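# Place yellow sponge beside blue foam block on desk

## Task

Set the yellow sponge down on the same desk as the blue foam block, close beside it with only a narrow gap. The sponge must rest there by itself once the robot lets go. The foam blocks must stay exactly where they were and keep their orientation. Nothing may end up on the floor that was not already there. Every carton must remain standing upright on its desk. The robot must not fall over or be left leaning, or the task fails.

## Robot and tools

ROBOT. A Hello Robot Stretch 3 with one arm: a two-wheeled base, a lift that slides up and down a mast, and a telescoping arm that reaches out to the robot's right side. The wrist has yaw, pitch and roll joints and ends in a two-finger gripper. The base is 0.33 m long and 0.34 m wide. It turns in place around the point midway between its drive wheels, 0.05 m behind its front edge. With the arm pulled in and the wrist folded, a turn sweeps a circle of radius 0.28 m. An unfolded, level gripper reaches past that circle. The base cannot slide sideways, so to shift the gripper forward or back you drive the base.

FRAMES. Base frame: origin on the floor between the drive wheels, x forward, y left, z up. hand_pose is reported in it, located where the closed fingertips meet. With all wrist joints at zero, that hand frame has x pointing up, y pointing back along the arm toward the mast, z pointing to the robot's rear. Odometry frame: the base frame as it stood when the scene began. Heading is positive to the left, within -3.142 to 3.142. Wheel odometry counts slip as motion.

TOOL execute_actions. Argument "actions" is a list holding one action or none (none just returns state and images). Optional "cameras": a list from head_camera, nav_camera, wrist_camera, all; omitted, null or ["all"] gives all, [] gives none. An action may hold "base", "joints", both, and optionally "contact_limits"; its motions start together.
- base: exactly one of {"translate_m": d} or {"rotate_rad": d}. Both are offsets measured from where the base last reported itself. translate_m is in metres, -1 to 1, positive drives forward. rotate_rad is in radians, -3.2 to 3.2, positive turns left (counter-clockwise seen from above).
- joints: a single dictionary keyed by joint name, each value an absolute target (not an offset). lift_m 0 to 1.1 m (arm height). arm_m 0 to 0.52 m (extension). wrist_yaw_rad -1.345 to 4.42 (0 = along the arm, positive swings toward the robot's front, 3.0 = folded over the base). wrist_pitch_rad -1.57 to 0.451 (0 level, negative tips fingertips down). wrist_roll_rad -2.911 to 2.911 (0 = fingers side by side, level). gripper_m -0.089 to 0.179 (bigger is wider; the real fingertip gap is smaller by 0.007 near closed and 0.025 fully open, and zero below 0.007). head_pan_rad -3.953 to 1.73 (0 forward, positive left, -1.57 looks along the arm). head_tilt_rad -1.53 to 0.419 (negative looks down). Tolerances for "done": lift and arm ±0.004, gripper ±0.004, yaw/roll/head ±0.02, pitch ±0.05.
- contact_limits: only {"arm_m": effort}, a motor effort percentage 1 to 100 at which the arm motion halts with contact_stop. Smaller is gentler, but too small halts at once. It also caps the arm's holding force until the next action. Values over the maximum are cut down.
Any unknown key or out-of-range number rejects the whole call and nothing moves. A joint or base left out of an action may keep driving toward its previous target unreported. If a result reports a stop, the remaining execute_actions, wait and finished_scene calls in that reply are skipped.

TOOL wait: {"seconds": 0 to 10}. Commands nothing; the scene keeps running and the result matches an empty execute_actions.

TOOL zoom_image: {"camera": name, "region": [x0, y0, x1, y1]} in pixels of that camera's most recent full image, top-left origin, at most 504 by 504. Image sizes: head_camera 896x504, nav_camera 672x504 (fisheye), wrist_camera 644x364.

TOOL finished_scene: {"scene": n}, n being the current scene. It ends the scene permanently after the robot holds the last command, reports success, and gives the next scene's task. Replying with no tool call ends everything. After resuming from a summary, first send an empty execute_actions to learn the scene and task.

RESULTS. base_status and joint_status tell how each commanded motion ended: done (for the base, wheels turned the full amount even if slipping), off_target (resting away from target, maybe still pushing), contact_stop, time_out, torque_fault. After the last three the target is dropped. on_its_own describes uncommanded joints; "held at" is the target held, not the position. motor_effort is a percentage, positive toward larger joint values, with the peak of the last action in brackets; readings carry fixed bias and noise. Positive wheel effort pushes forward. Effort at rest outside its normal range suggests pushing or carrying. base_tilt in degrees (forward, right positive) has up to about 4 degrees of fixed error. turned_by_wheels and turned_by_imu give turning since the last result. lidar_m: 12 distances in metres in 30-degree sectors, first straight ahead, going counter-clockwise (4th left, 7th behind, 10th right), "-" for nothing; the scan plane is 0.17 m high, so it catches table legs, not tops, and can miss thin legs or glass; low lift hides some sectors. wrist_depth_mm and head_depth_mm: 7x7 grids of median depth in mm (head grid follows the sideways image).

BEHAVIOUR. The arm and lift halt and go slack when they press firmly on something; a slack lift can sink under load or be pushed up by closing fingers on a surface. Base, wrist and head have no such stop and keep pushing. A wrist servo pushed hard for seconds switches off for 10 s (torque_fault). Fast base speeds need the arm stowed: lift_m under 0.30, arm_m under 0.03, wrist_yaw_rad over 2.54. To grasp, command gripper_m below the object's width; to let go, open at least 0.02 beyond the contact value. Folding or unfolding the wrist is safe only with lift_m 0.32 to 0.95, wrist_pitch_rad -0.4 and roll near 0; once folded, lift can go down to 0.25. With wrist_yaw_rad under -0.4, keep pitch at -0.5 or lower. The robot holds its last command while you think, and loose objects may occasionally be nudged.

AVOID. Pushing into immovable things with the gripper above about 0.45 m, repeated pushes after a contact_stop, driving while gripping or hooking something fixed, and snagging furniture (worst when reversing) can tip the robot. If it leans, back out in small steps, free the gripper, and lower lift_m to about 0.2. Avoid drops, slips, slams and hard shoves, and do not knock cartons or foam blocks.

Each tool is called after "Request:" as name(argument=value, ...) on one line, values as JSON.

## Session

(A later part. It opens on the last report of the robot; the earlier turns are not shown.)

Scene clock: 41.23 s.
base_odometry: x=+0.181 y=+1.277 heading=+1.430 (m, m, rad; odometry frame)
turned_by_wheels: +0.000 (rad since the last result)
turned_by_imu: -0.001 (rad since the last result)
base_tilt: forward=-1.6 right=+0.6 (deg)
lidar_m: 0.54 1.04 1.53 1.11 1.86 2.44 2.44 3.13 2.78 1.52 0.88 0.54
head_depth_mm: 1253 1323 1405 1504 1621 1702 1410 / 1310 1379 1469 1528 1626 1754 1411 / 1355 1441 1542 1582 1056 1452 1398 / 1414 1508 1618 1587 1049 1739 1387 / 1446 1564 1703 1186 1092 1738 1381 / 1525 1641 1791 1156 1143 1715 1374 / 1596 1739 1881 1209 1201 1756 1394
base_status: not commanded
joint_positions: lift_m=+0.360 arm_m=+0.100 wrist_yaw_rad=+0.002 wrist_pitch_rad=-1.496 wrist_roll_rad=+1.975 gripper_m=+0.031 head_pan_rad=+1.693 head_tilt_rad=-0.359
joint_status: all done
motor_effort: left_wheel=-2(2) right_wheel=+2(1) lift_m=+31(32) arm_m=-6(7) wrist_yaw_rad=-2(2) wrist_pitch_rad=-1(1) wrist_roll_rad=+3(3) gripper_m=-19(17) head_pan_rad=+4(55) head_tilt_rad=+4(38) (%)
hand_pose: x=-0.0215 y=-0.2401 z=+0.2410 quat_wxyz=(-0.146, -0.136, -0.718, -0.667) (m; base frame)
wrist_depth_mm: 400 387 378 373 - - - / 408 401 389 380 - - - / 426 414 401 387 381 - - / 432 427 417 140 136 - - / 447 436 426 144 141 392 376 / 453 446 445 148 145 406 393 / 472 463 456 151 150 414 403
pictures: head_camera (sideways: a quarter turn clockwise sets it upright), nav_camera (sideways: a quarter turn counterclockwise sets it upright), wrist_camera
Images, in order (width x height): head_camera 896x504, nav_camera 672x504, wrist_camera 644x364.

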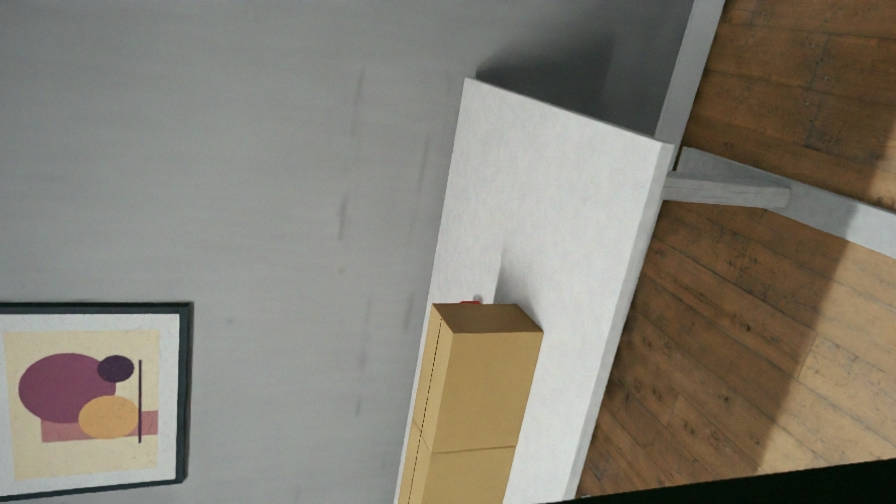

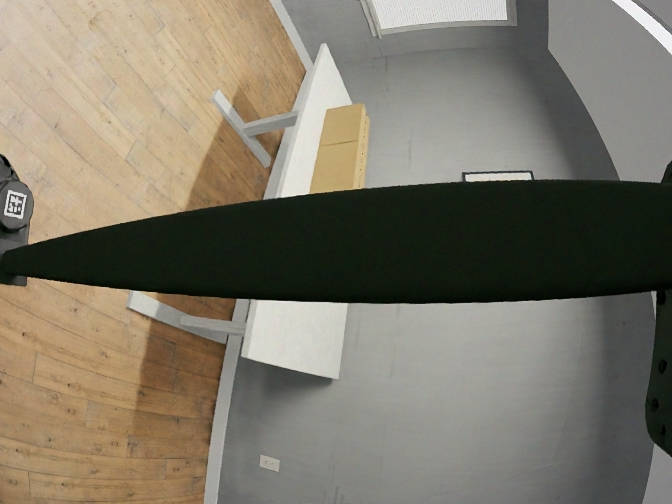

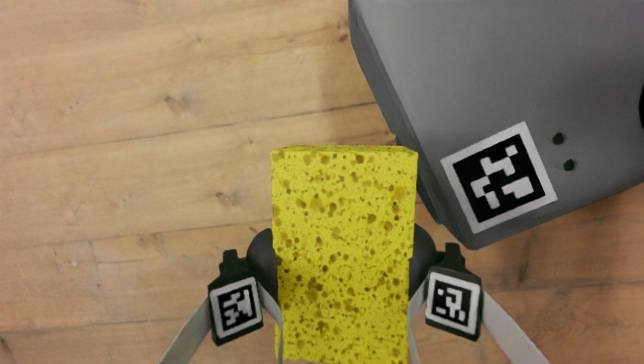

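Request:
execute_actions(actions=[{"joints":{"wrist_pitch_rad":-0.4,"wrist_roll_rad":0,"arm_m":0.0,"head_pan_rad":-2.2,"head_tilt_rad":-0.3}}], cameras=["head_camera","nav_camera"])

Request:
execute_actions(actions=[{"joints":{"wrist_yaw_rad":2.9}}], cameras=["wrist_camera"])

Scene clock: 44.63 s.
base_odometry: x=+0.181 y=+1.277 heading=+1.430 (m, m, rad; odometry frame)
turned_by_wheels: +0.000 (rad since the last result)
turned_by_imu: +0.000 (rad since the last result)
base_tilt: forward=-1.9 right=+0.5 (deg)
lidar_m: 0.54 1.04 1.53 1.11 1.86 2.44 2.44 3.13 2.78 1.52 0.88 0.54
head_depth_mm: 3312 3545 3847 3987 2585 1856 1468 / 3218 3399 3608 3841 2539 1849 1462 / 3082 3293 3433 3603 2541 1842 1445 / 2939 3158 3213 3536 2552 1840 1444 / 2875 3009 3155 3462 2546 1838 1437 / 2748 2907 3078 3235 2504 1816 1438 / 2685 2810 2995 3171 2483 1808 1427
base_status: not commanded
joint_positions: lift_m=+0.360 arm_m=+0.000 wrist_yaw_rad=+0.002 wrist_pitch_rad=-0.423 wrist_roll_rad=+0.006 gripper_m=+0.031 head_pan_rad=-2.193 head_tilt_rad=-0.310
joint_status: all done
motor_effort: left_wheel=-2(2) right_wheel=+1(1) lift_m=+31(31) arm_m=-6(7) wrist_yaw_rad=+0(2) wrist_pitch_rad=+6(6) wrist_roll_rad=-3(3) gripper_m=-18(18) head_pan_rad=-4(56) head_tilt_rad=+4(13) (%)
hand_pose: x=-0.0211 y=-0.3692 z=+0.3713 quat_wxyz=(+0.690, +0.149, -0.693, -0.149) (m; base frame)
wrist_depth_mm: 598 567 - - - - - / 626 604 - - - - - / 660 679 - - - - - / 659 721 881 140 138 853 818 / 625 628 739 143 141 698 687 / 527 579 641 148 144 582 576 / 470 527 516 152 150 501 501
pictures: head_camera (sideways: a quarter turn clockwise sets it upright), nav_camera (sideways: a quarter turn counterclockwise sets it upright)
Images, in order (width x height): head_camera 896x504, nav_camera 672x504.

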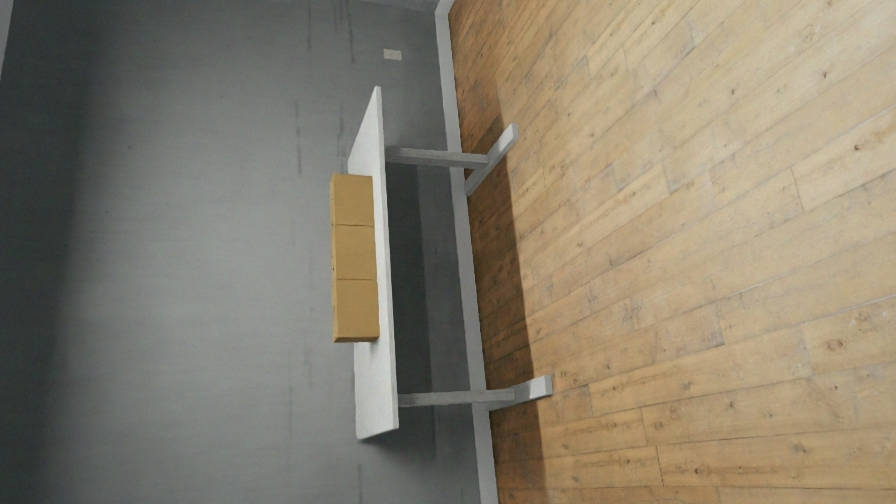

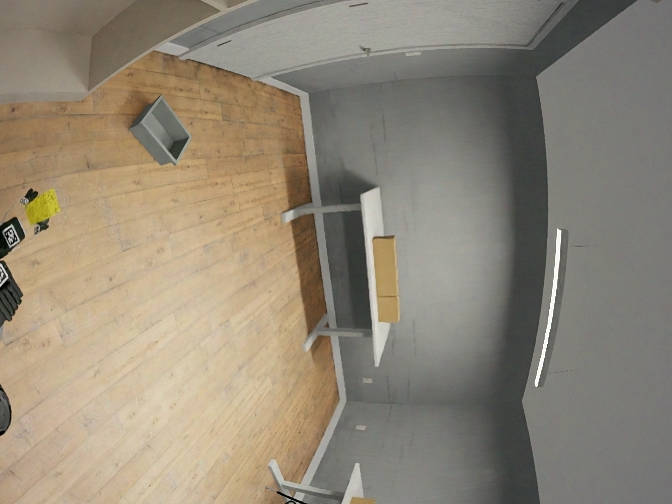

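Scene clock: 47.07 s.
base_odometry: x=+0.181 y=+1.277 heading=+1.430 (m, m, rad; odometry frame)
turned_by_wheels: +0.000 (rad since the last result)
turned_by_imu: +0.000 (rad since the last result)
base_tilt: forward=-1.7 right=+0.6 (deg)
lidar_m: 0.54 1.04 1.53 1.11 1.86 2.44 2.44 3.17 2.78 1.53 0.88 0.54
head_depth_mm: 3357 3526 3859 - 2590 1861 1459 / 3185 3415 3554 3799 2574 1848 1457 / 3054 3318 3416 3617 2534 1858 1451 / 2944 3118 3230 3544 2541 1841 1452 / 2871 3045 3134 3462 2497 1835 1437 / 2778 2879 3056 3265 2500 1814 1440 / 2647 2824 2990 3136 2469 1819 1432
base_status: not commanded
joint_positions: lift_m=+0.360 arm_m=+0.000 wrist_yaw_rad=+2.897 wrist_pitch_rad=-0.422 wrist_roll_rad=+0.005 gripper_m=+0.031 head_pan_rad=-2.193 head_tilt_rad=-0.310
joint_status: all done
motor_effort: left_wheel=-2(2) right_wheel=+2(1) lift_m=+31(32) arm_m=-6(6) wrist_yaw_rad=+2(3) wrist_pitch_rad=+6(6) wrist_roll_rad=-3(3) gripper_m=-17(18) head_pan_rad=-4(5) head_tilt_rad=+5(4) (%)
hand_pose: x=+0.0330 y=+0.0718 z=+0.3714 quat_wxyz=(+0.232, +0.706, +0.062, +0.667) (m; base frame)
wrist_depth_mm: - - - - - - - / - - - - - - - / - - - - - - - / - - 938 140 138 867 842 / 776 - 761 144 141 696 683 / 656 615 - 148 144 591 580 / 551 541 516 152 151 502 504
pictures: wrist_camera
Images, in order (width x height): wrist_camera 644x364.

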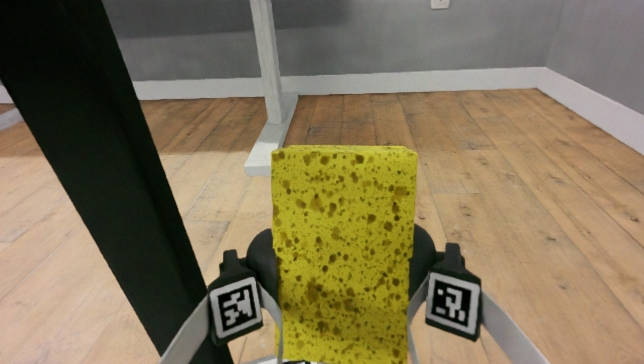

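Request:
execute_actions(actions=[{"base":{"rotate_rad":-1.87},"joints":{"lift_m":0.28,"head_pan_rad":0,"head_tilt_rad":-0.6}}], cameras=["head_camera","nav_camera"])

Scene clock: 51.00 s.
base_odometry: x=+0.181 y=+1.277 heading=-0.440 (m, m, rad; odometry frame)
turned_by_wheels: -1.870 (rad since the last result)
turned_by_imu: -1.852 (rad since the last result)
base_tilt: forward=-1.8 right=+0.5 (deg)
lidar_m: 2.79 0.89 0.82 0.54 0.90 1.26 1.11 1.60 1.81 2.44 2.58 3.15
head_depth_mm: 2754 2441 3245 2320 1788 1447 1223 / 2740 2514 3291 2311 1769 1437 1216 / 2736 2909 3041 2314 1760 1439 1211 / 2724 2992 3222 2251 1749 1426 1204 / 2707 3010 3179 2260 1738 1427 1199 / 2739 3021 3152 2229 1663 1417 1193 / 2670 2793 2776 2221 1647 1408 1189
base_status: done
joint_positions: lift_m=+0.280 arm_m=+0.000 wrist_yaw_rad=+2.897 wrist_pitch_rad=-0.421 wrist_roll_rad=+0.005 gripper_m=+0.031 head_pan_rad=-0.007 head_tilt_rad=-0.593
joint_status: all done
motor_effort: left_wheel=+2(11) right_wheel=-1(6) lift_m=+17(25) arm_m=-6(6) wrist_yaw_rad=+2(2) wrist_pitch_rad=+6(6) wrist_roll_rad=-3(3) gripper_m=-17(19) head_pan_rad=+4(54) head_tilt_rad=-3(24) (%)
hand_pose: x=+0.0330 y=+0.0720 z=+0.2923 quat_wxyz=(+0.232, +0.706, +0.062, +0.667) (m; base frame)
wrist_depth_mm: - 749 729 782 827 842 712 / - 798 781 835 896 888 775 / 787 875 858 762 756 760 844 / 829 - 736 141 138 721 705 / 648 - 647 144 142 583 588 / 546 522 - 148 144 494 487 / 465 465 - 152 150 424 422
pictures: head_camera (sideways: a quarter turn clockwise sets it upright), nav_camera (sideways: a quarter turn counterclockwise sets it upright)
Images, in order (width x height): head_camera 896x504, nav_camera 672x504.

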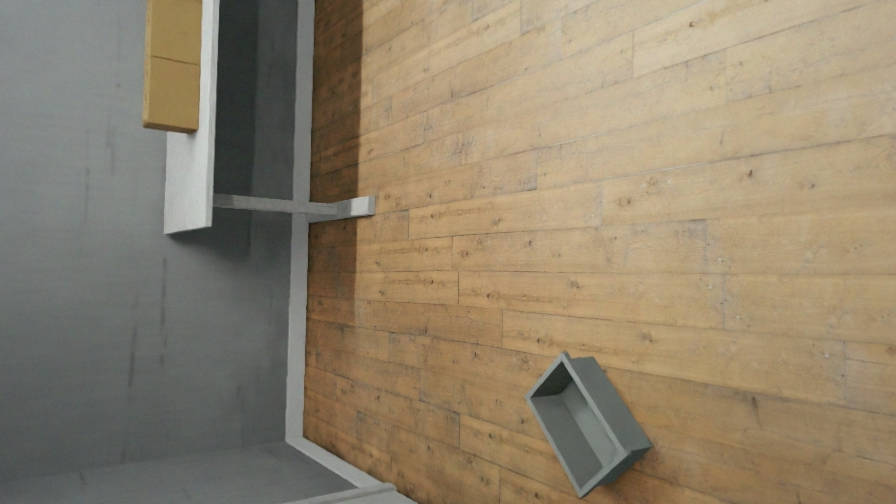

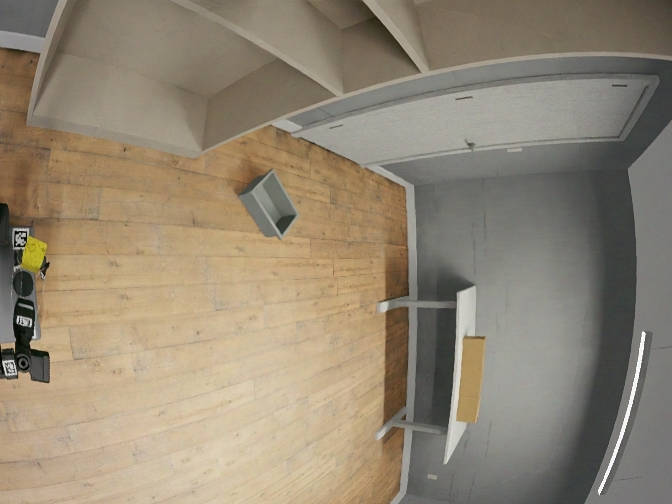

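Request:
execute_actions(actions=[{"base":{"rotate_rad":-0.08}}], cameras=[])

Request:
execute_actions(actions=[{"base":{"translate_m":1.0}}], cameras=[])

Request:
execute_actions(actions=[{"base":{"translate_m":0.6}}], cameras=[])

Request:
execute_actions(actions=[{"base":{"rotate_rad":0.44},"joints":{"head_pan_rad":-0.5,"head_tilt_rad":-0.6}}], cameras=["head_camera","nav_camera"])

Scene clock: 52.43 s.
base_odometry: x=+0.181 y=+1.277 heading=-0.520 (m, m, rad; odometry frame)
turned_by_wheels: -0.080 (rad since the last result)
turned_by_imu: -0.079 (rad since the last result)
base_tilt: forward=-1.8 right=+0.5 (deg)
lidar_m: 2.78 0.89 0.84 0.54 0.88 1.16 1.18 1.11 1.82 2.44 2.58 3.12
head_depth_mm: 2821 2482 3249 2331 1784 1455 1222 / 2799 2478 3284 2295 1778 1436 1214 / 2776 2767 3288 2296 1760 1434 1206 / 2696 2884 2996 2258 1740 1426 1204 / 2710 3033 3203 2250 1730 1415 1200 / 2656 2973 3178 2243 1682 1420 1197 / 2637 2958 3101 2216 1662 1400 1192
base_status: done
joint_positions: lift_m=+0.280 arm_m=+0.000 wrist_yaw_rad=+2.897 wrist_pitch_rad=-0.421 wrist_roll_rad=+0.005 gripper_m=+0.031 head_pan_rad=-0.007 head_tilt_rad=-0.593
joint_status: not commanded
motor_effort: left_wheel=+2(9) right_wheel=-1(5) lift_m=+17(18) arm_m=-5(6) wrist_yaw_rad=+3(2) wrist_pitch_rad=+6(6) wrist_roll_rad=-3(3) gripper_m=-17(17) head_pan_rad=+4(5) head_tilt_rad=-3(3) (%)
hand_pose: x=+0.0330 y=+0.0720 z=+0.2923 quat_wxyz=(+0.232, +0.706, +0.062, +0.667) (m; base frame)
wrist_depth_mm: - 719 735 772 856 816 - / - 785 806 859 926 835 - / 742 845 791 780 763 793 902 / 814 - 666 140 138 731 715 / 664 - 641 144 141 586 580 / 546 522 - 148 144 498 483 / 457 467 - 152 150 421 420
pictures: none
No camera images: the call's "cameras" was empty. Leave "cameras" out to get every camera's image.

Scene clock: 57.47 s.
base_odometry: x=+1.049 y=+0.780 heading=-0.520 (m, m, rad; odometry frame)
turned_by_wheels: +0.000 (rad since the last result)
turned_by_imu: -0.001 (rad since the last result)
base_tilt: forward=-1.7 right=+0.5 (deg)
lidar_m: 1.78 1.32 0.95 0.90 0.92 1.14 2.08 2.50 2.51 2.39 2.91 2.31
head_depth_mm: 1938 2051 2442 2316 1783 1455 1220 / 1902 2044 2421 2291 1773 1440 1215 / 1901 2062 2382 2307 1759 1433 1208 / 1879 2029 2254 2177 1759 1432 1205 / 1866 2041 2330 2240 1744 1413 1197 / 1817 2041 2280 2232 1734 1410 1194 / 1822 2021 2251 2211 1712 1414 1189
base_status: done
joint_positions: lift_m=+0.280 arm_m=+0.000 wrist_yaw_rad=+2.898 wrist_pitch_rad=-0.421 wrist_roll_rad=+0.005 gripper_m=+0.031 head_pan_rad=-0.007 head_tilt_rad=-0.594
joint_status: not commanded
motor_effort: left_wheel=+2(12) right_wheel=-2(4) lift_m=+18(18) arm_m=-6(6) wrist_yaw_rad=+1(2) wrist_pitch_rad=+6(6) wrist_roll_rad=-3(3) gripper_m=-18(17) head_pan_rad=+4(4) head_tilt_rad=-4(2) (%)
hand_pose: x=+0.0329 y=+0.0720 z=+0.2923 quat_wxyz=(+0.231, +0.706, +0.062, +0.667) (m; base frame)
wrist_depth_mm: - 761 834 881 963 - - / - 827 880 940 - - - / 740 891 922 972 993 922 925 / 646 - 786 140 138 739 727 / 616 - 634 144 141 587 583 / 544 518 - 148 145 498 488 / 469 467 - 152 150 422 422
pictures: none
No camera images: the call's "cameras" was empty. Leave "cameras" out to get every camera's image.

Scene clock: 61.10 s.
base_odometry: x=+1.570 y=+0.482 heading=-0.520 (m, m, rad; odometry frame)
turned_by_wheels: +0.000 (rad since the last result)
turned_by_imu: -0.001 (rad since the last result)
base_tilt: forward=-1.9 right=+0.5 (deg)
lidar_m: 1.19 1.39 0.96 0.91 0.92 1.06 2.68 2.99 2.74 2.23 1.85 1.70
head_depth_mm: 1395 1551 1106 1125 1782 1443 1226 / 1378 1533 1451 1111 1774 1447 1215 / 1364 1525 1440 1106 1759 1425 1206 / 1358 1505 1507 1460 1689 1421 1201 / 1338 1492 1673 1903 1730 1417 1204 / 1324 1478 1652 1890 1718 1400 1191 / 1311 1446 1630 1867 1712 1406 1186
base_status: done
joint_positions: lift_m=+0.280 arm_m=+0.000 wrist_yaw_rad=+2.898 wrist_pitch_rad=-0.421 wrist_roll_rad=+0.005 gripper_m=+0.031 head_pan_rad=-0.007 head_tilt_rad=-0.594
joint_status: not commanded
motor_effort: left_wheel=+2(9) right_wheel=-2(4) lift_m=+17(18) arm_m=-7(5) wrist_yaw_rad=+3(2) wrist_pitch_rad=+6(6) wrist_roll_rad=-3(3) gripper_m=-18(17) head_pan_rad=+4(4) head_tilt_rad=-3(3) (%)
hand_pose: x=+0.0329 y=+0.0720 z=+0.2923 quat_wxyz=(+0.231, +0.706, +0.062, +0.667) (m; base frame)
wrist_depth_mm: - 775 848 873 961 - - / - 831 873 976 - - - / 857 868 919 - 966 927 898 / 838 - 782 140 138 721 705 / 662 - 651 144 141 593 574 / 469 532 - 148 144 492 485 / 456 470 - 152 150 421 418
pictures: none
No camera images: the call's "cameras" was empty. Leave "cameras" out to get every camera's image.

Scene clock: 62.40 s.
base_odometry: x=+1.570 y=+0.482 heading=-0.080 (m, m, rad; odometry frame)
turned_by_wheels: +0.440 (rad since the last result)
turned_by_imu: +0.436 (rad since the last result)
base_tilt: forward=-1.7 right=+0.6 (deg)
lidar_m: 1.54 0.99 0.91 0.92 1.18 1.75 2.97 2.73 2.22 2.66 1.75 1.18
head_depth_mm: 1427 1591 1105 1143 1792 1440 1222 / 1408 1564 1448 1163 1770 1438 1216 / 1384 1542 1438 1155 1768 1429 1210 / 1364 1519 1426 1096 1650 1425 1204 / 1334 1485 1637 1919 1750 1410 1200 / 1322 1458 1647 1870 1729 1398 1195 / 1301 1440 1616 1839 1716 1403 1190
base_status: done
joint_positions: lift_m=+0.280 arm_m=+0.000 wrist_yaw_rad=+2.898 wrist_pitch_rad=-0.421 wrist_roll_rad=+0.005 gripper_m=+0.031 head_pan_rad=-0.493 head_tilt_rad=-0.594
joint_status: all done
motor_effort: left_wheel=-2(8) right_wheel=+1(6) lift_m=+18(17) arm_m=-6(6) wrist_yaw_rad=+2(1) wrist_pitch_rad=+6(6) wrist_roll_rad=-3(3) gripper_m=-17(18) head_pan_rad=-4(39) head_tilt_rad=-3(3) (%)
hand_pose: x=+0.0329 y=+0.0720 z=+0.2923 quat_wxyz=(+0.231, +0.706, +0.062, +0.667) (m; base frame)
wrist_depth_mm: - 934 904 875 846 807 789 / - - - 924 903 865 838 / 817 - - 952 941 893 856 / 821 - 814 140 138 713 701 / 635 - 620 144 141 592 573 / 549 516 - 147 145 501 490 / 460 475 - 152 151 417 419
pictures: head_camera (sideways: a quarter turn clockwise sets it upright), nav_camera (sideways: a quarter turn counterclockwise sets it upright)
Images, in order (width x height): head_camera 896x504, nav_camera 672x504.

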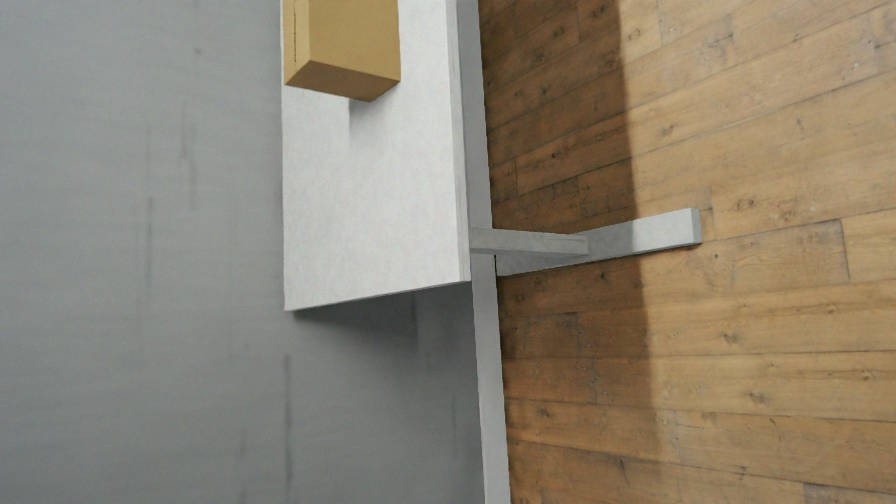

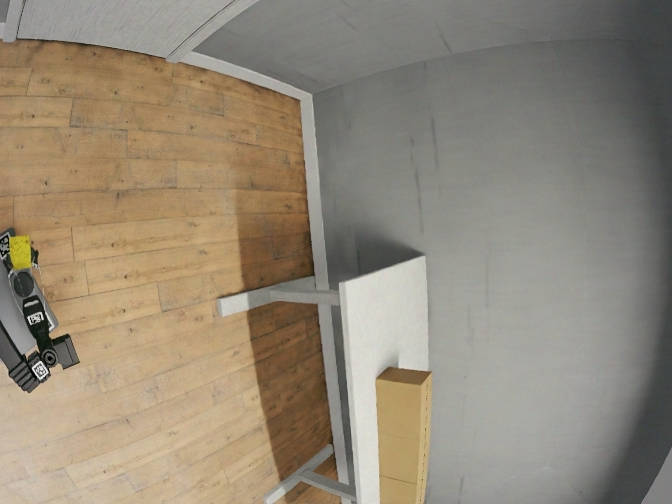

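Request:
execute_actions(actions=[{"base":{"translate_m":0.65}}], cameras=[])

Request:
execute_actions(actions=[{"base":{"rotate_rad":-0.37},"joints":{"head_pan_rad":-0.9,"head_tilt_rad":-0.8}}], cameras=["head_camera","nav_camera"])

Scene clock: 67.87 s.
base_odometry: x=+2.218 y=+0.430 heading=-0.080 (m, m, rad; odometry frame)
turned_by_wheels: +0.000 (rad since the last result)
turned_by_imu: -0.001 (rad since the last result)
base_tilt: forward=-1.6 right=+0.5 (deg)
lidar_m: 1.02 0.74 0.65 0.67 0.84 1.51 3.30 2.66 2.62 1.67 0.74 1.01
head_depth_mm: 875 984 1113 1031 816 1053 1194 / 865 961 1093 1071 1483 1401 1196 / 852 943 1068 1235 1446 1432 1210 / 838 933 1047 1202 1419 1423 1208 / 823 916 1031 1178 1373 1423 1198 / 816 898 1015 1153 1345 1419 1190 / 803 889 997 1126 1307 1405 1190
base_status: done
joint_positions: lift_m=+0.280 arm_m=+0.000 wrist_yaw_rad=+2.898 wrist_pitch_rad=-0.421 wrist_roll_rad=+0.005 gripper_m=+0.031 head_pan_rad=-0.493 head_tilt_rad=-0.594
joint_status: not commanded
motor_effort: left_wheel=-3(5) right_wheel=+2(7) lift_m=+17(18) arm_m=-6(6) wrist_yaw_rad=+2(2) wrist_pitch_rad=+6(6) wrist_roll_rad=-3(3) gripper_m=-17(17) head_pan_rad=-4(5) head_tilt_rad=-3(3) (%)
hand_pose: x=+0.0328 y=+0.0720 z=+0.2923 quat_wxyz=(+0.231, +0.706, +0.062, +0.667) (m; base frame)
wrist_depth_mm: - 692 651 647 621 613 593 / - 721 714 686 674 651 637 / 894 823 776 747 742 721 681 / 824 - 793 140 138 722 702 / 681 - 641 144 142 590 573 / 552 523 - 148 145 494 487 / 460 475 - 152 150 422 424
pictures: none
No camera images: the call's "cameras" was empty. Leave "cameras" out to get every camera's image.

Scene clock: 69.10 s.
base_odometry: x=+2.218 y=+0.430 heading=-0.450 (m, m, rad; odometry frame)
turned_by_wheels: -0.370 (rad since the last result)
turned_by_imu: -0.367 (rad since the last result)
base_tilt: forward=-1.8 right=+0.6 (deg)
lidar_m: 1.01 0.95 0.71 0.65 0.69 0.96 1.51 3.63 2.66 3.04 1.40 0.73
head_depth_mm: 2268 1084 1082 1832 1513 1302 1138 / 1877 945 962 1714 1509 1290 1134 / 1632 894 921 809 1494 1288 1128 / 1462 1287 973 784 1422 1268 1128 / 1279 1278 965 779 1407 1276 1119 / 1148 1210 961 844 1402 1268 1109 / 1036 1134 950 1452 1461 1255 1108
base_status: done
joint_positions: lift_m=+0.280 arm_m=+0.000 wrist_yaw_rad=+2.898 wrist_pitch_rad=-0.421 wrist_roll_rad=+0.005 gripper_m=+0.031 head_pan_rad=-0.893 head_tilt_rad=-0.790
joint_status: all done
motor_effort: left_wheel=+2(9) right_wheel=-1(6) lift_m=+18(18) arm_m=-6(5) wrist_yaw_rad=+1(2) wrist_pitch_rad=+6(6) wrist_roll_rad=-2(2) gripper_m=-18(17) head_pan_rad=-4(36) head_tilt_rad=-4(18) (%)
hand_pose: x=+0.0328 y=+0.0720 z=+0.2923 quat_wxyz=(+0.231, +0.706, +0.062, +0.667) (m; base frame)
wrist_depth_mm: - 591 607 662 716 753 804 / - 637 657 737 764 847 879 / 626 675 720 787 844 892 886 / 690 - 757 140 138 724 697 / 668 - 647 144 141 596 568 / 549 521 - 148 144 499 483 / 465 467 - 152 151 420 424
pictures: head_camera (sideways: a quarter turn clockwise sets it upright), nav_camera (sideways: a quarter turn counterclockwise sets it upright)
Images, in order (width x height): head_camera 896x504, nav_camera 672x504.

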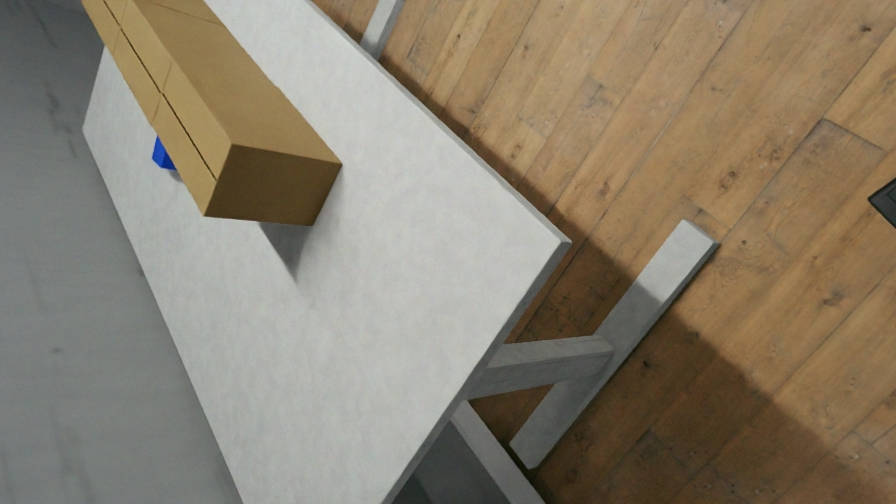

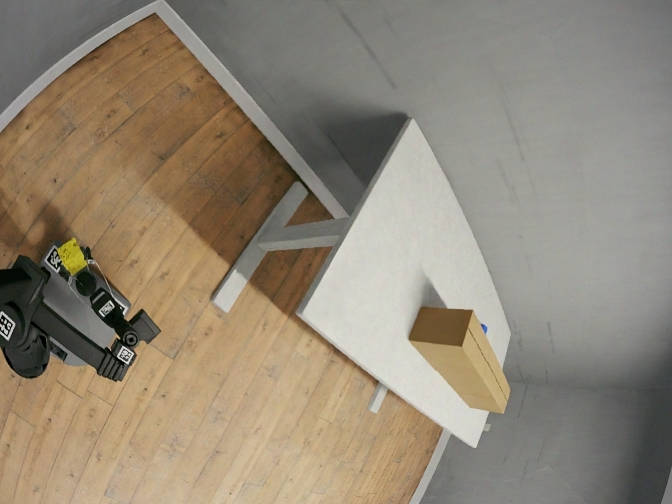

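Request:
execute_actions(actions=[{"base":{"rotate_rad":1.58},"joints":{"lift_m":0.62,"head_pan_rad":-2.2,"head_tilt_rad":-0.8}}], cameras=["nav_camera"])

Request:
execute_actions(actions=[{"joints":{"lift_m":0.93,"wrist_yaw_rad":0}}], cameras=["head_camera","nav_camera"])

Scene clock: 76.30 s.
base_odometry: x=+2.218 y=+0.430 heading=+1.130 (m, m, rad; odometry frame)
turned_by_wheels: +1.580 (rad since the last result)
turned_by_imu: +1.568 (rad since the last result)
base_tilt: forward=-1.8 right=+0.6 (deg)
lidar_m: 0.66 0.70 0.98 2.26 3.90 2.65 3.03 1.38 0.74 1.01 0.93 0.70
head_depth_mm: 1387 1331 904 799 1476 1298 1156 / 1272 1319 990 793 1410 1288 1131 / 1163 1256 982 787 1425 1257 1146 / 1081 1194 976 852 1380 1309 - / 1006 1121 993 1587 1477 1298 1079 / 943 1064 1188 1457 1472 1264 - / 887 1003 1136 1323 1440 1265 1151
base_status: done
joint_positions: lift_m=+0.620 arm_m=+0.000 wrist_yaw_rad=+2.898 wrist_pitch_rad=-0.421 wrist_roll_rad=+0.005 gripper_m=+0.031 head_pan_rad=-2.193 head_tilt_rad=-0.791
joint_status: all done
motor_effort: left_wheel=-2(9) right_wheel=+2(6) lift_m=+31(32) arm_m=-5(6) wrist_yaw_rad=+2(1) wrist_pitch_rad=+6(6) wrist_roll_rad=-3(3) gripper_m=-16(18) head_pan_rad=-4(55) head_tilt_rad=-4(6) (%)
hand_pose: x=+0.0329 y=+0.0720 z=+0.6317 quat_wxyz=(+0.231, +0.706, +0.062, +0.667) (m; base frame)
wrist_depth_mm: - - - - - 829 619 / - - - - - 877 640 / - - - - - 908 654 / - - - 140 138 933 669 / - - - 144 142 978 694 / - 949 - 148 145 859 717 / 852 814 772 152 150 770 722
pictures: nav_camera (sideways: a quarter turn counterclockwise sets it upright)
Images, in order (width x height): nav_camera 672x504.

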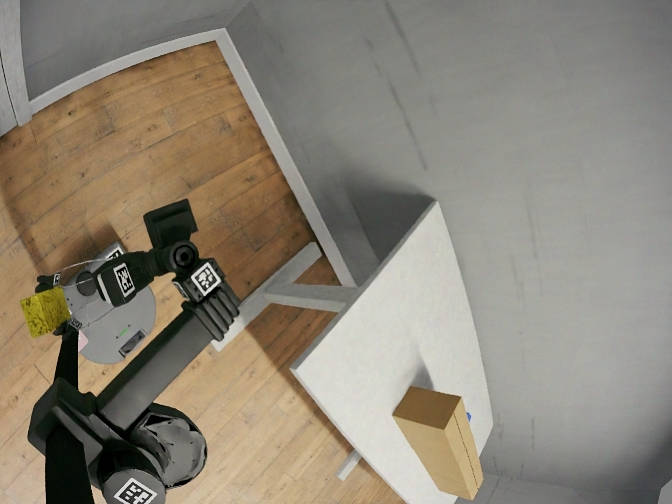

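Scene clock: 79.97 s.
base_odometry: x=+2.218 y=+0.430 heading=+1.130 (m, m, rad; odometry frame)
turned_by_wheels: +0.000 (rad since the last result)
turned_by_imu: +0.000 (rad since the last result)
base_tilt: forward=-1.8 right=+0.6 (deg)
lidar_m: 0.65 0.70 0.98 2.27 3.90 2.66 3.03 1.38 0.73 1.01 0.93 0.70
head_depth_mm: 1396 1332 902 799 1552 - - / 1273 1314 994 805 - - 1100 / 1167 1259 980 - - 1232 1127 / 1084 1197 975 - - 1232 1140 / 1011 1128 999 - - - 1115 / 943 1066 1188 - - - 1096 / 883 996 1141 - - - 1082
base_status: not commanded
joint_positions: lift_m=+0.930 arm_m=+0.000 wrist_yaw_rad=+0.003 wrist_pitch_rad=-0.421 wrist_roll_rad=+0.004 gripper_m=+0.031 head_pan_rad=-2.193 head_tilt_rad=-0.791
joint_status: all done
motor_effort: left_wheel=-2(2) right_wheel=+2(2) lift_m=+31(34) arm_m=-6(7) wrist_yaw_rad=-2(5) wrist_pitch_rad=+6(6) wrist_roll_rad=-2(2) gripper_m=-17(18) head_pan_rad=-4(4) head_tilt_rad=-4(4) (%)
hand_pose: x=-0.0209 y=-0.3694 z=+0.9417 quat_wxyz=(+0.690, +0.149, -0.692, -0.147) (m; base frame)
wrist_depth_mm: 690 695 692 696 675 678 679 / 750 737 734 733 730 726 725 / 778 793 798 797 799 779 767 / 776 908 895 140 138 836 591 / 798 - - 143 142 977 489 / 758 - - 148 144 - - / 760 - - 152 151 - 598
pictures: head_camera (sideways: a quarter turn clockwise sets it upright), nav_camera (sideways: a quarter turn counterclockwise sets it upright)
Images, in order (width x height): head_camera 896x504, nav_camera 672x504.

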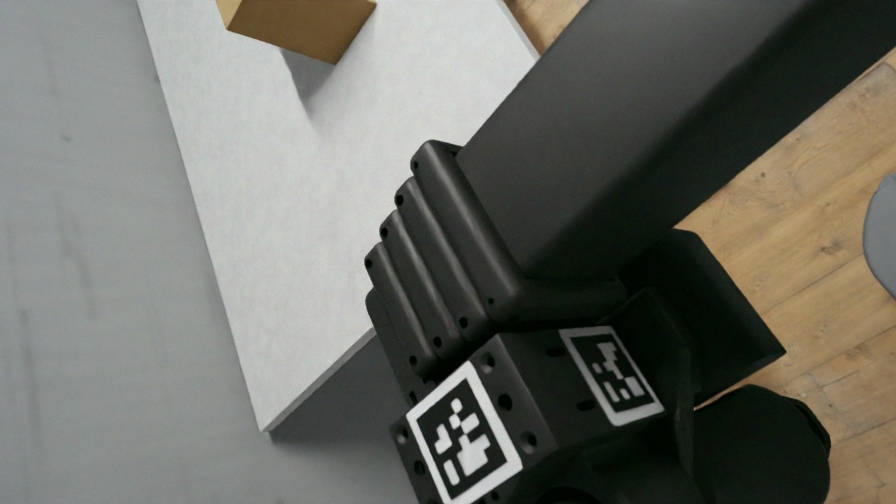

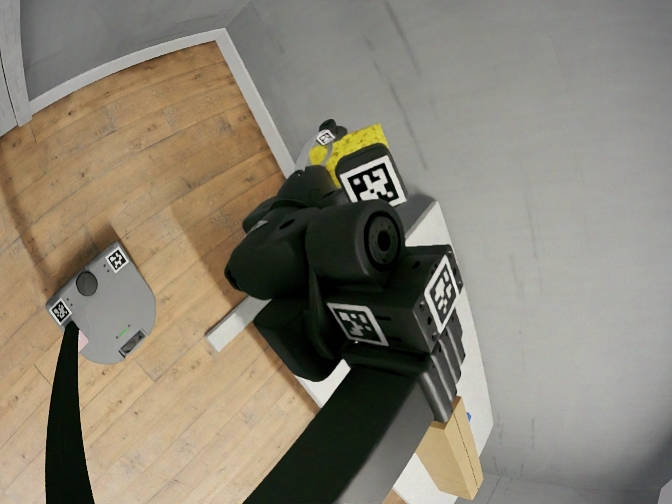

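Request:
execute_actions(actions=[{"base":{"translate_m":-1.0},"joints":{"lift_m":1.095,"wrist_pitch_rad":-1.4,"wrist_roll_rad":1.57,"arm_m":0.5,"head_pan_rad":-1.75,"head_tilt_rad":-0.75}}])

Scene clock: 91.63 s.
base_odometry: x=+1.791 y=-0.474 heading=+1.130 (m, m, rad; odometry frame)
turned_by_wheels: +0.000 (rad since the last result)
turned_by_imu: +0.003 (rad since the last result)
base_tilt: forward=-1.7 right=+0.6 (deg)
lidar_m: 1.65 1.75 2.03 3.33 1.86 1.76 2.06 0.87 0.99 0.97 0.71 1.44
head_depth_mm: 882 1016 1061 567 579 581 1104 / 868 998 1053 562 557 577 1102 / 850 977 1043 560 537 575 1078 / 831 955 1028 554 517 571 528 / 817 918 987 552 499 569 516 / 823 881 943 800 488 556 513 / 804 896 973 796 476 551 502
base_status: done
joint_positions: lift_m=+1.095 arm_m=+0.500 wrist_yaw_rad=+0.001 wrist_pitch_rad=-1.396 wrist_roll_rad=+1.566 gripper_m=+0.031 head_pan_rad=-1.757 head_tilt_rad=-0.754
joint_status: all done
motor_effort: left_wheel=-2(6) right_wheel=+3(2) lift_m=+31(33) arm_m=+7(6) wrist_yaw_rad=-2(3) wrist_pitch_rad=-2(5) wrist_roll_rad=+2(4) gripper_m=-16(16) head_pan_rad=+4(39) head_tilt_rad=+1(8) (%)
hand_pose: x=-0.0215 y=-0.6651 z=+0.9768 quat_wxyz=(+0.003, +0.002, -0.766, -0.643) (m; base frame)
wrist_depth_mm: 331 424 419 395 377 354 313 / 330 435 429 401 381 370 312 / 330 437 434 403 389 371 311 / 337 441 445 140 138 381 308 / 335 443 457 144 141 386 311 / 336 450 483 148 145 390 310 / 335 457 476 153 150 410 311
pictures: head_camera (sideways: a quarter turn clockwise sets it upright), nav_camera (sideways: a quarter turn counterclockwise sets it upright), wrist_camera
Images, in order (width x height): head_camera 896x504, nav_camera 672x504, wrist_camera 644x364.

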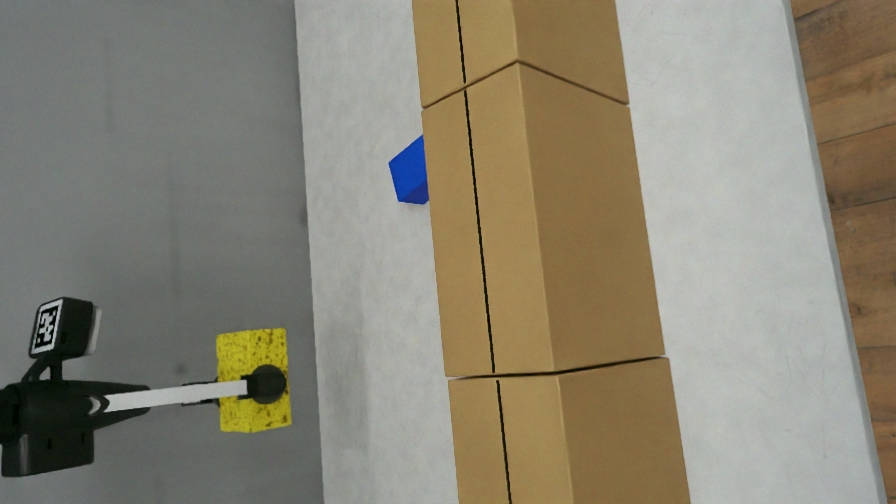

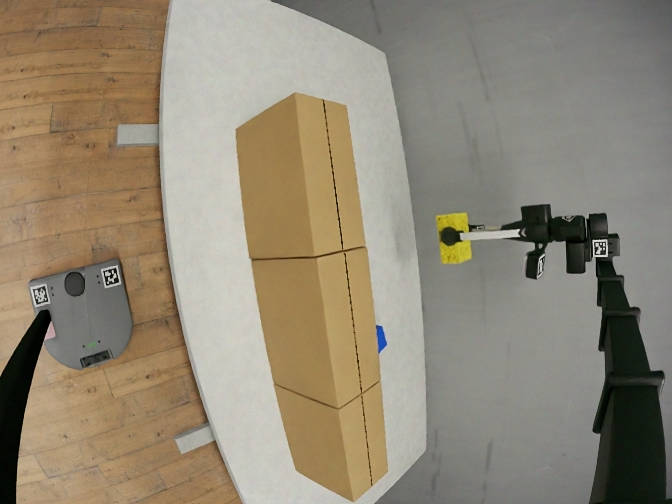

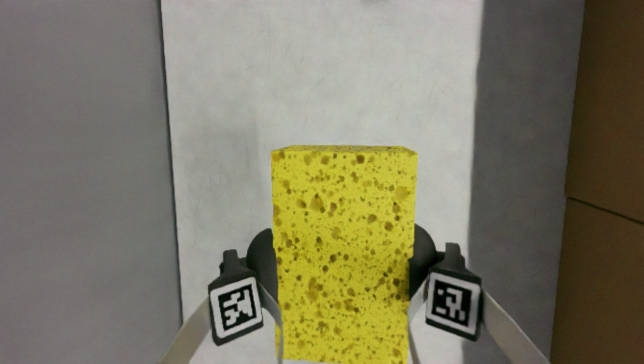

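Request:
execute_actions(actions=[{"base":{"translate_m":-0.1},"joints":{"wrist_pitch_rad":-1.56,"lift_m":1.06}}], cameras=["head_camera","wrist_camera"])

Scene clock: 93.83 s.
base_odometry: x=+1.748 y=-0.565 heading=+1.130 (m, m, rad; odometry frame)
turned_by_wheels: +0.000 (rad since the last result)
turned_by_imu: +0.000 (rad since the last result)
base_tilt: forward=-1.7 right=+0.7 (deg)
lidar_m: 1.75 1.86 2.56 3.30 2.67 1.67 1.96 0.79 0.99 0.97 0.79 0.78
head_depth_mm: - 1028 1058 566 569 582 1111 / - 991 1051 563 546 578 1081 / 871 969 1041 559 526 575 1075 / 830 949 1030 555 508 573 527 / 812 937 956 551 494 568 516 / - 921 929 799 488 555 505 / 777 893 970 794 474 548 492
base_status: done
joint_positions: lift_m=+1.060 arm_m=+0.500 wrist_yaw_rad=+0.001 wrist_pitch_rad=-1.551 wrist_roll_rad=+1.566 gripper_m=+0.031 head_pan_rad=-1.757 head_tilt_rad=-0.754
joint_status: all done
motor_effort: left_wheel=-2(6) right_wheel=+2(2) lift_m=+17(27) arm_m=+7(7) wrist_yaw_rad=-1(2) wrist_pitch_rad=-3(3) wrist_roll_rad=+2(2) gripper_m=-17(17) head_pan_rad=+4(4) head_tilt_rad=+1(2) (%)
hand_pose: x=-0.0216 y=-0.6252 z=+0.9424 quat_wxyz=(+0.003, +0.002, -0.714, -0.700) (m; base frame)
wrist_depth_mm: 374 365 359 315 349 345 231 / 373 372 367 361 360 351 232 / 388 378 378 369 366 350 230 / 393 388 385 140 138 351 230 / 390 402 393 143 142 354 230 / 398 410 398 148 145 323 231 / 395 415 415 152 151 347 230
pictures: head_camera (sideways: a quarter turn clockwise sets it upright), wrist_camera
Images, in order (width x height): head_camera 896x504, wrist_camera 644x364.

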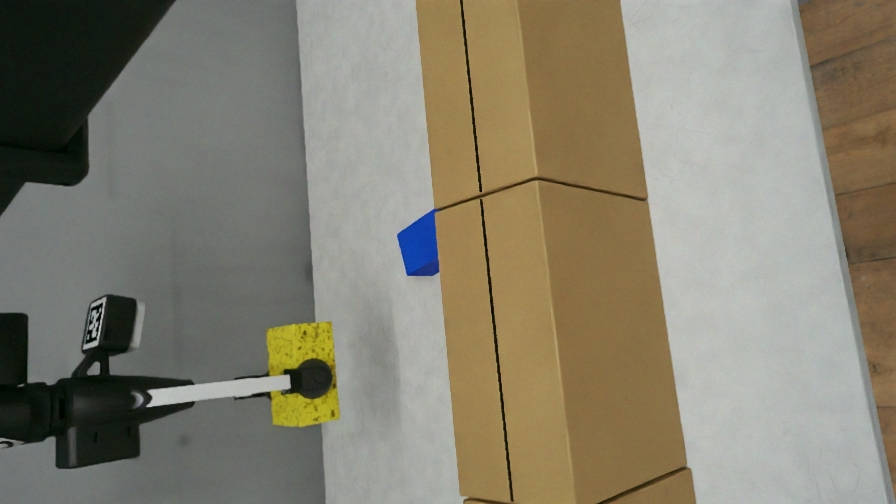

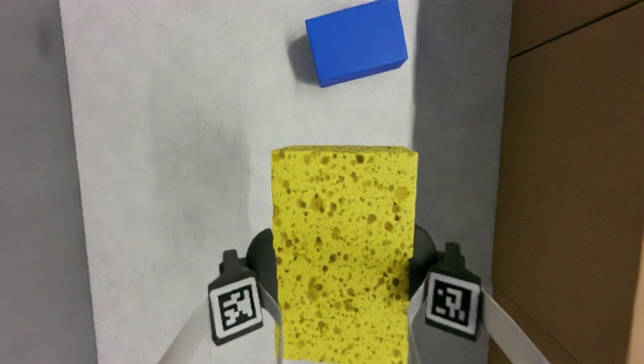

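Request:
execute_actions(actions=[{"base":{"translate_m":-0.05},"joints":{"wrist_roll_rad":1.32,"lift_m":0.95,"arm_m":0.46}}], cameras=["head_camera","wrist_camera"])

Scene clock: 96.67 s.
base_odometry: x=+1.727 y=-0.610 heading=+1.130 (m, m, rad; odometry frame)
turned_by_wheels: +0.000 (rad since the last result)
turned_by_imu: +0.000 (rad since the last result)
base_tilt: forward=-1.8 right=+0.5 (deg)
lidar_m: 1.80 1.91 2.63 3.75 2.65 1.63 1.91 0.75 0.99 0.96 0.86 0.82
head_depth_mm: 878 1015 1101 - - 569 1109 / 861 984 - - 543 578 1081 / 843 924 - 542 521 575 530 / 811 - 1026 556 502 573 527 / 782 939 1007 549 492 566 515 / 768 - 975 656 486 555 504 / 783 884 976 796 475 542 493
base_status: done
joint_positions: lift_m=+0.950 arm_m=+0.460 wrist_yaw_rad=+0.001 wrist_pitch_rad=-1.552 wrist_roll_rad=+1.326 gripper_m=+0.031 head_pan_rad=-1.757 head_tilt_rad=-0.754
joint_status: all done
motor_effort: left_wheel=-2(5) right_wheel=+1(4) lift_m=+18(18) arm_m=-6(7) wrist_yaw_rad=-1(1) wrist_pitch_rad=-3(3) wrist_roll_rad=-3(4) gripper_m=-17(18) head_pan_rad=+4(4) head_tilt_rad=+1(2) (%)
hand_pose: x=-0.0216 y=-0.5857 z=+0.8324 quat_wxyz=(+0.088, +0.086, -0.708, -0.696) (m; base frame)
wrist_depth_mm: 263 257 258 212 249 250 235 / 270 263 262 216 216 254 223 / 274 271 268 232 261 259 211 / 282 277 273 140 139 265 202 / 285 281 279 145 141 271 192 / 293 293 288 148 144 250 183 / 300 297 295 153 151 243 177
pictures: head_camera (sideways: a quarter turn clockwise sets it upright), wrist_camera
Images, in order (width x height): head_camera 896x504, wrist_camera 644x364.

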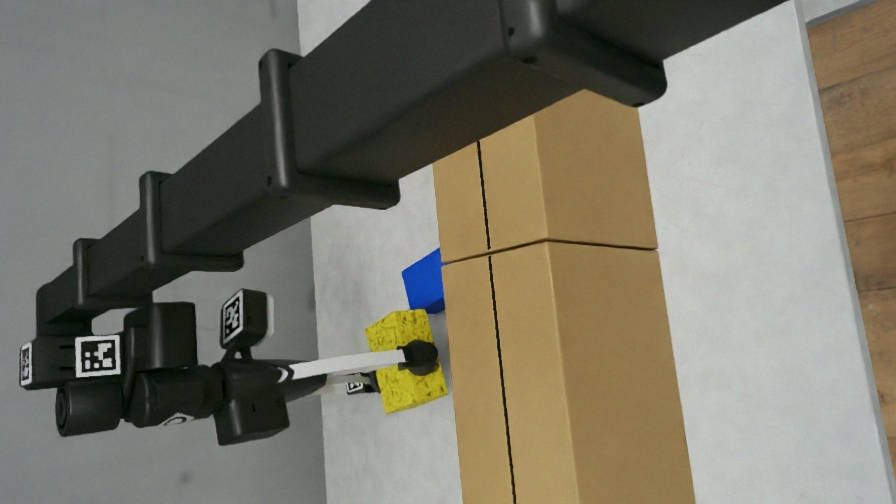

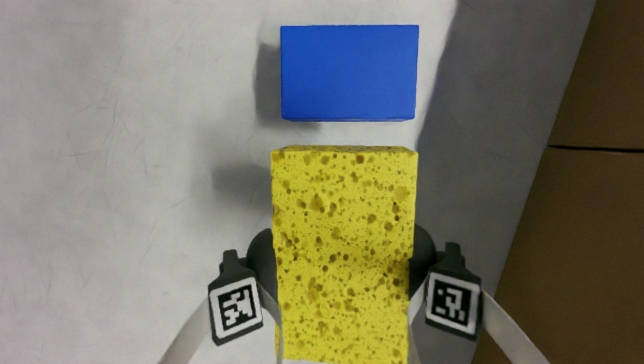

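Request:
execute_actions(actions=[{"joints":{"lift_m":0.885}}], cameras=["wrist_camera"])

Scene clock: 98.37 s.
base_odometry: x=+1.727 y=-0.610 heading=+1.130 (m, m, rad; odometry frame)
turned_by_wheels: +0.000 (rad since the last result)
turned_by_imu: +0.000 (rad since the last result)
base_tilt: forward=-1.7 right=+0.4 (deg)
lidar_m: 1.80 1.91 2.63 3.74 2.65 1.63 1.91 0.75 0.99 0.96 0.85 0.82
head_depth_mm: 877 1015 1058 568 - - - / 862 991 1052 - - - 1088 / 842 969 1071 - 537 574 530 / 827 914 956 555 501 573 527 / 811 - 968 550 493 565 516 / 798 874 939 711 486 555 504 / 782 888 971 799 474 542 494
base_status: not commanded
joint_positions: lift_m=+0.885 arm_m=+0.460 wrist_yaw_rad=+0.001 wrist_pitch_rad=-1.552 wrist_roll_rad=+1.326 gripper_m=+0.031 head_pan_rad=-1.757 head_tilt_rad=-0.754
joint_status: all done
motor_effort: left_wheel=-2(3) right_wheel=+1(1) lift_m=+18(19) arm_m=-6(6) wrist_yaw_rad=-2(1) wrist_pitch_rad=-3(2) wrist_roll_rad=-3(3) gripper_m=-17(17) head_pan_rad=+4(4) head_tilt_rad=+1(2) (%)
hand_pose: x=-0.0216 y=-0.5857 z=+0.7674 quat_wxyz=(+0.088, +0.086, -0.708, -0.696) (m; base frame)
wrist_depth_mm: 200 197 195 151 149 189 188 / 203 201 198 154 152 193 190 / 207 206 203 200 199 196 193 / 214 211 209 140 138 200 197 / 217 216 212 144 142 206 190 / 222 220 216 148 144 209 184 / 226 226 224 152 150 214 177
pictures: wrist_camera
Images, in order (width x height): wrist_camera 644x364.

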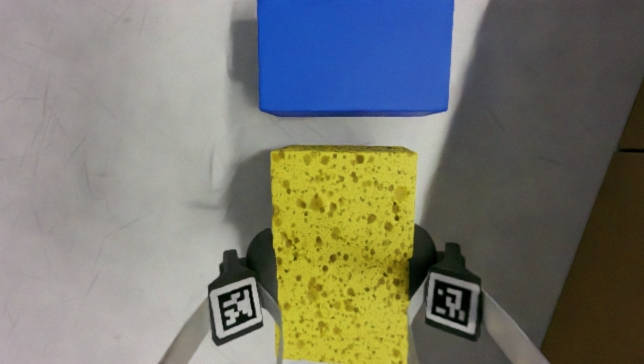

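Request:
execute_actions(actions=[{"base":{"translate_m":-0.008},"joints":{"lift_m":0.866}}], cameras=["wrist_camera"])

Scene clock: 100.10 s.
base_odometry: x=+1.723 y=-0.617 heading=+1.129 (m, m, rad; odometry frame)
turned_by_wheels: +0.000 (rad since the last result)
turned_by_imu: +0.000 (rad since the last result)
base_tilt: forward=-1.7 right=+0.5 (deg)
lidar_m: 1.81 1.91 2.64 3.31 1.76 1.63 1.90 0.74 0.99 0.96 0.86 0.82
head_depth_mm: 877 1016 1059 567 538 - - / 859 986 1047 876 - - 1091 / 846 967 1058 - 537 575 531 / 827 925 - 546 506 572 526 / 813 - 951 550 492 563 515 / 795 874 974 635 485 555 504 / 784 889 967 799 475 544 493
base_status: done
joint_positions: lift_m=+0.866 arm_m=+0.460 wrist_yaw_rad=+0.001 wrist_pitch_rad=-1.554 wrist_roll_rad=+1.326 gripper_m=+0.031 head_pan_rad=-1.757 head_tilt_rad=-0.754
joint_status: all done
motor_effort: left_wheel=-3(5) right_wheel=+3(3) lift_m=+15(18) arm_m=-6(6) wrist_yaw_rad=-2(2) wrist_pitch_rad=-2(3) wrist_roll_rad=-3(3) gripper_m=-18(18) head_pan_rad=+4(4) head_tilt_rad=+1(2) (%)
hand_pose: x=-0.0216 y=-0.5854 z=+0.7485 quat_wxyz=(+0.088, +0.086, -0.707, -0.696) (m; base frame)
wrist_depth_mm: 181 178 176 133 132 172 171 / 185 183 180 136 134 176 173 / 189 188 184 139 180 178 177 / 193 190 189 140 140 183 180 / 197 195 193 144 141 186 185 / 202 201 199 147 144 191 184 / 207 204 203 151 149 196 177
pictures: wrist_camera
Images, in order (width x height): wrist_camera 644x364.

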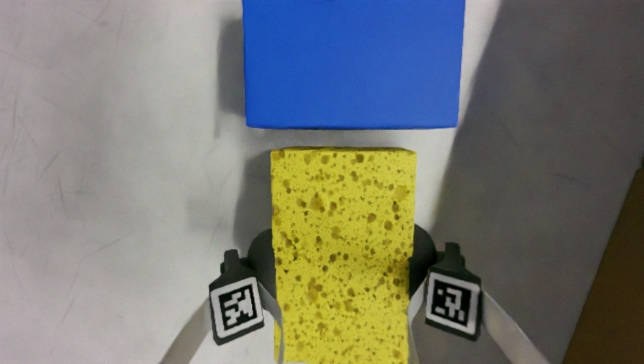

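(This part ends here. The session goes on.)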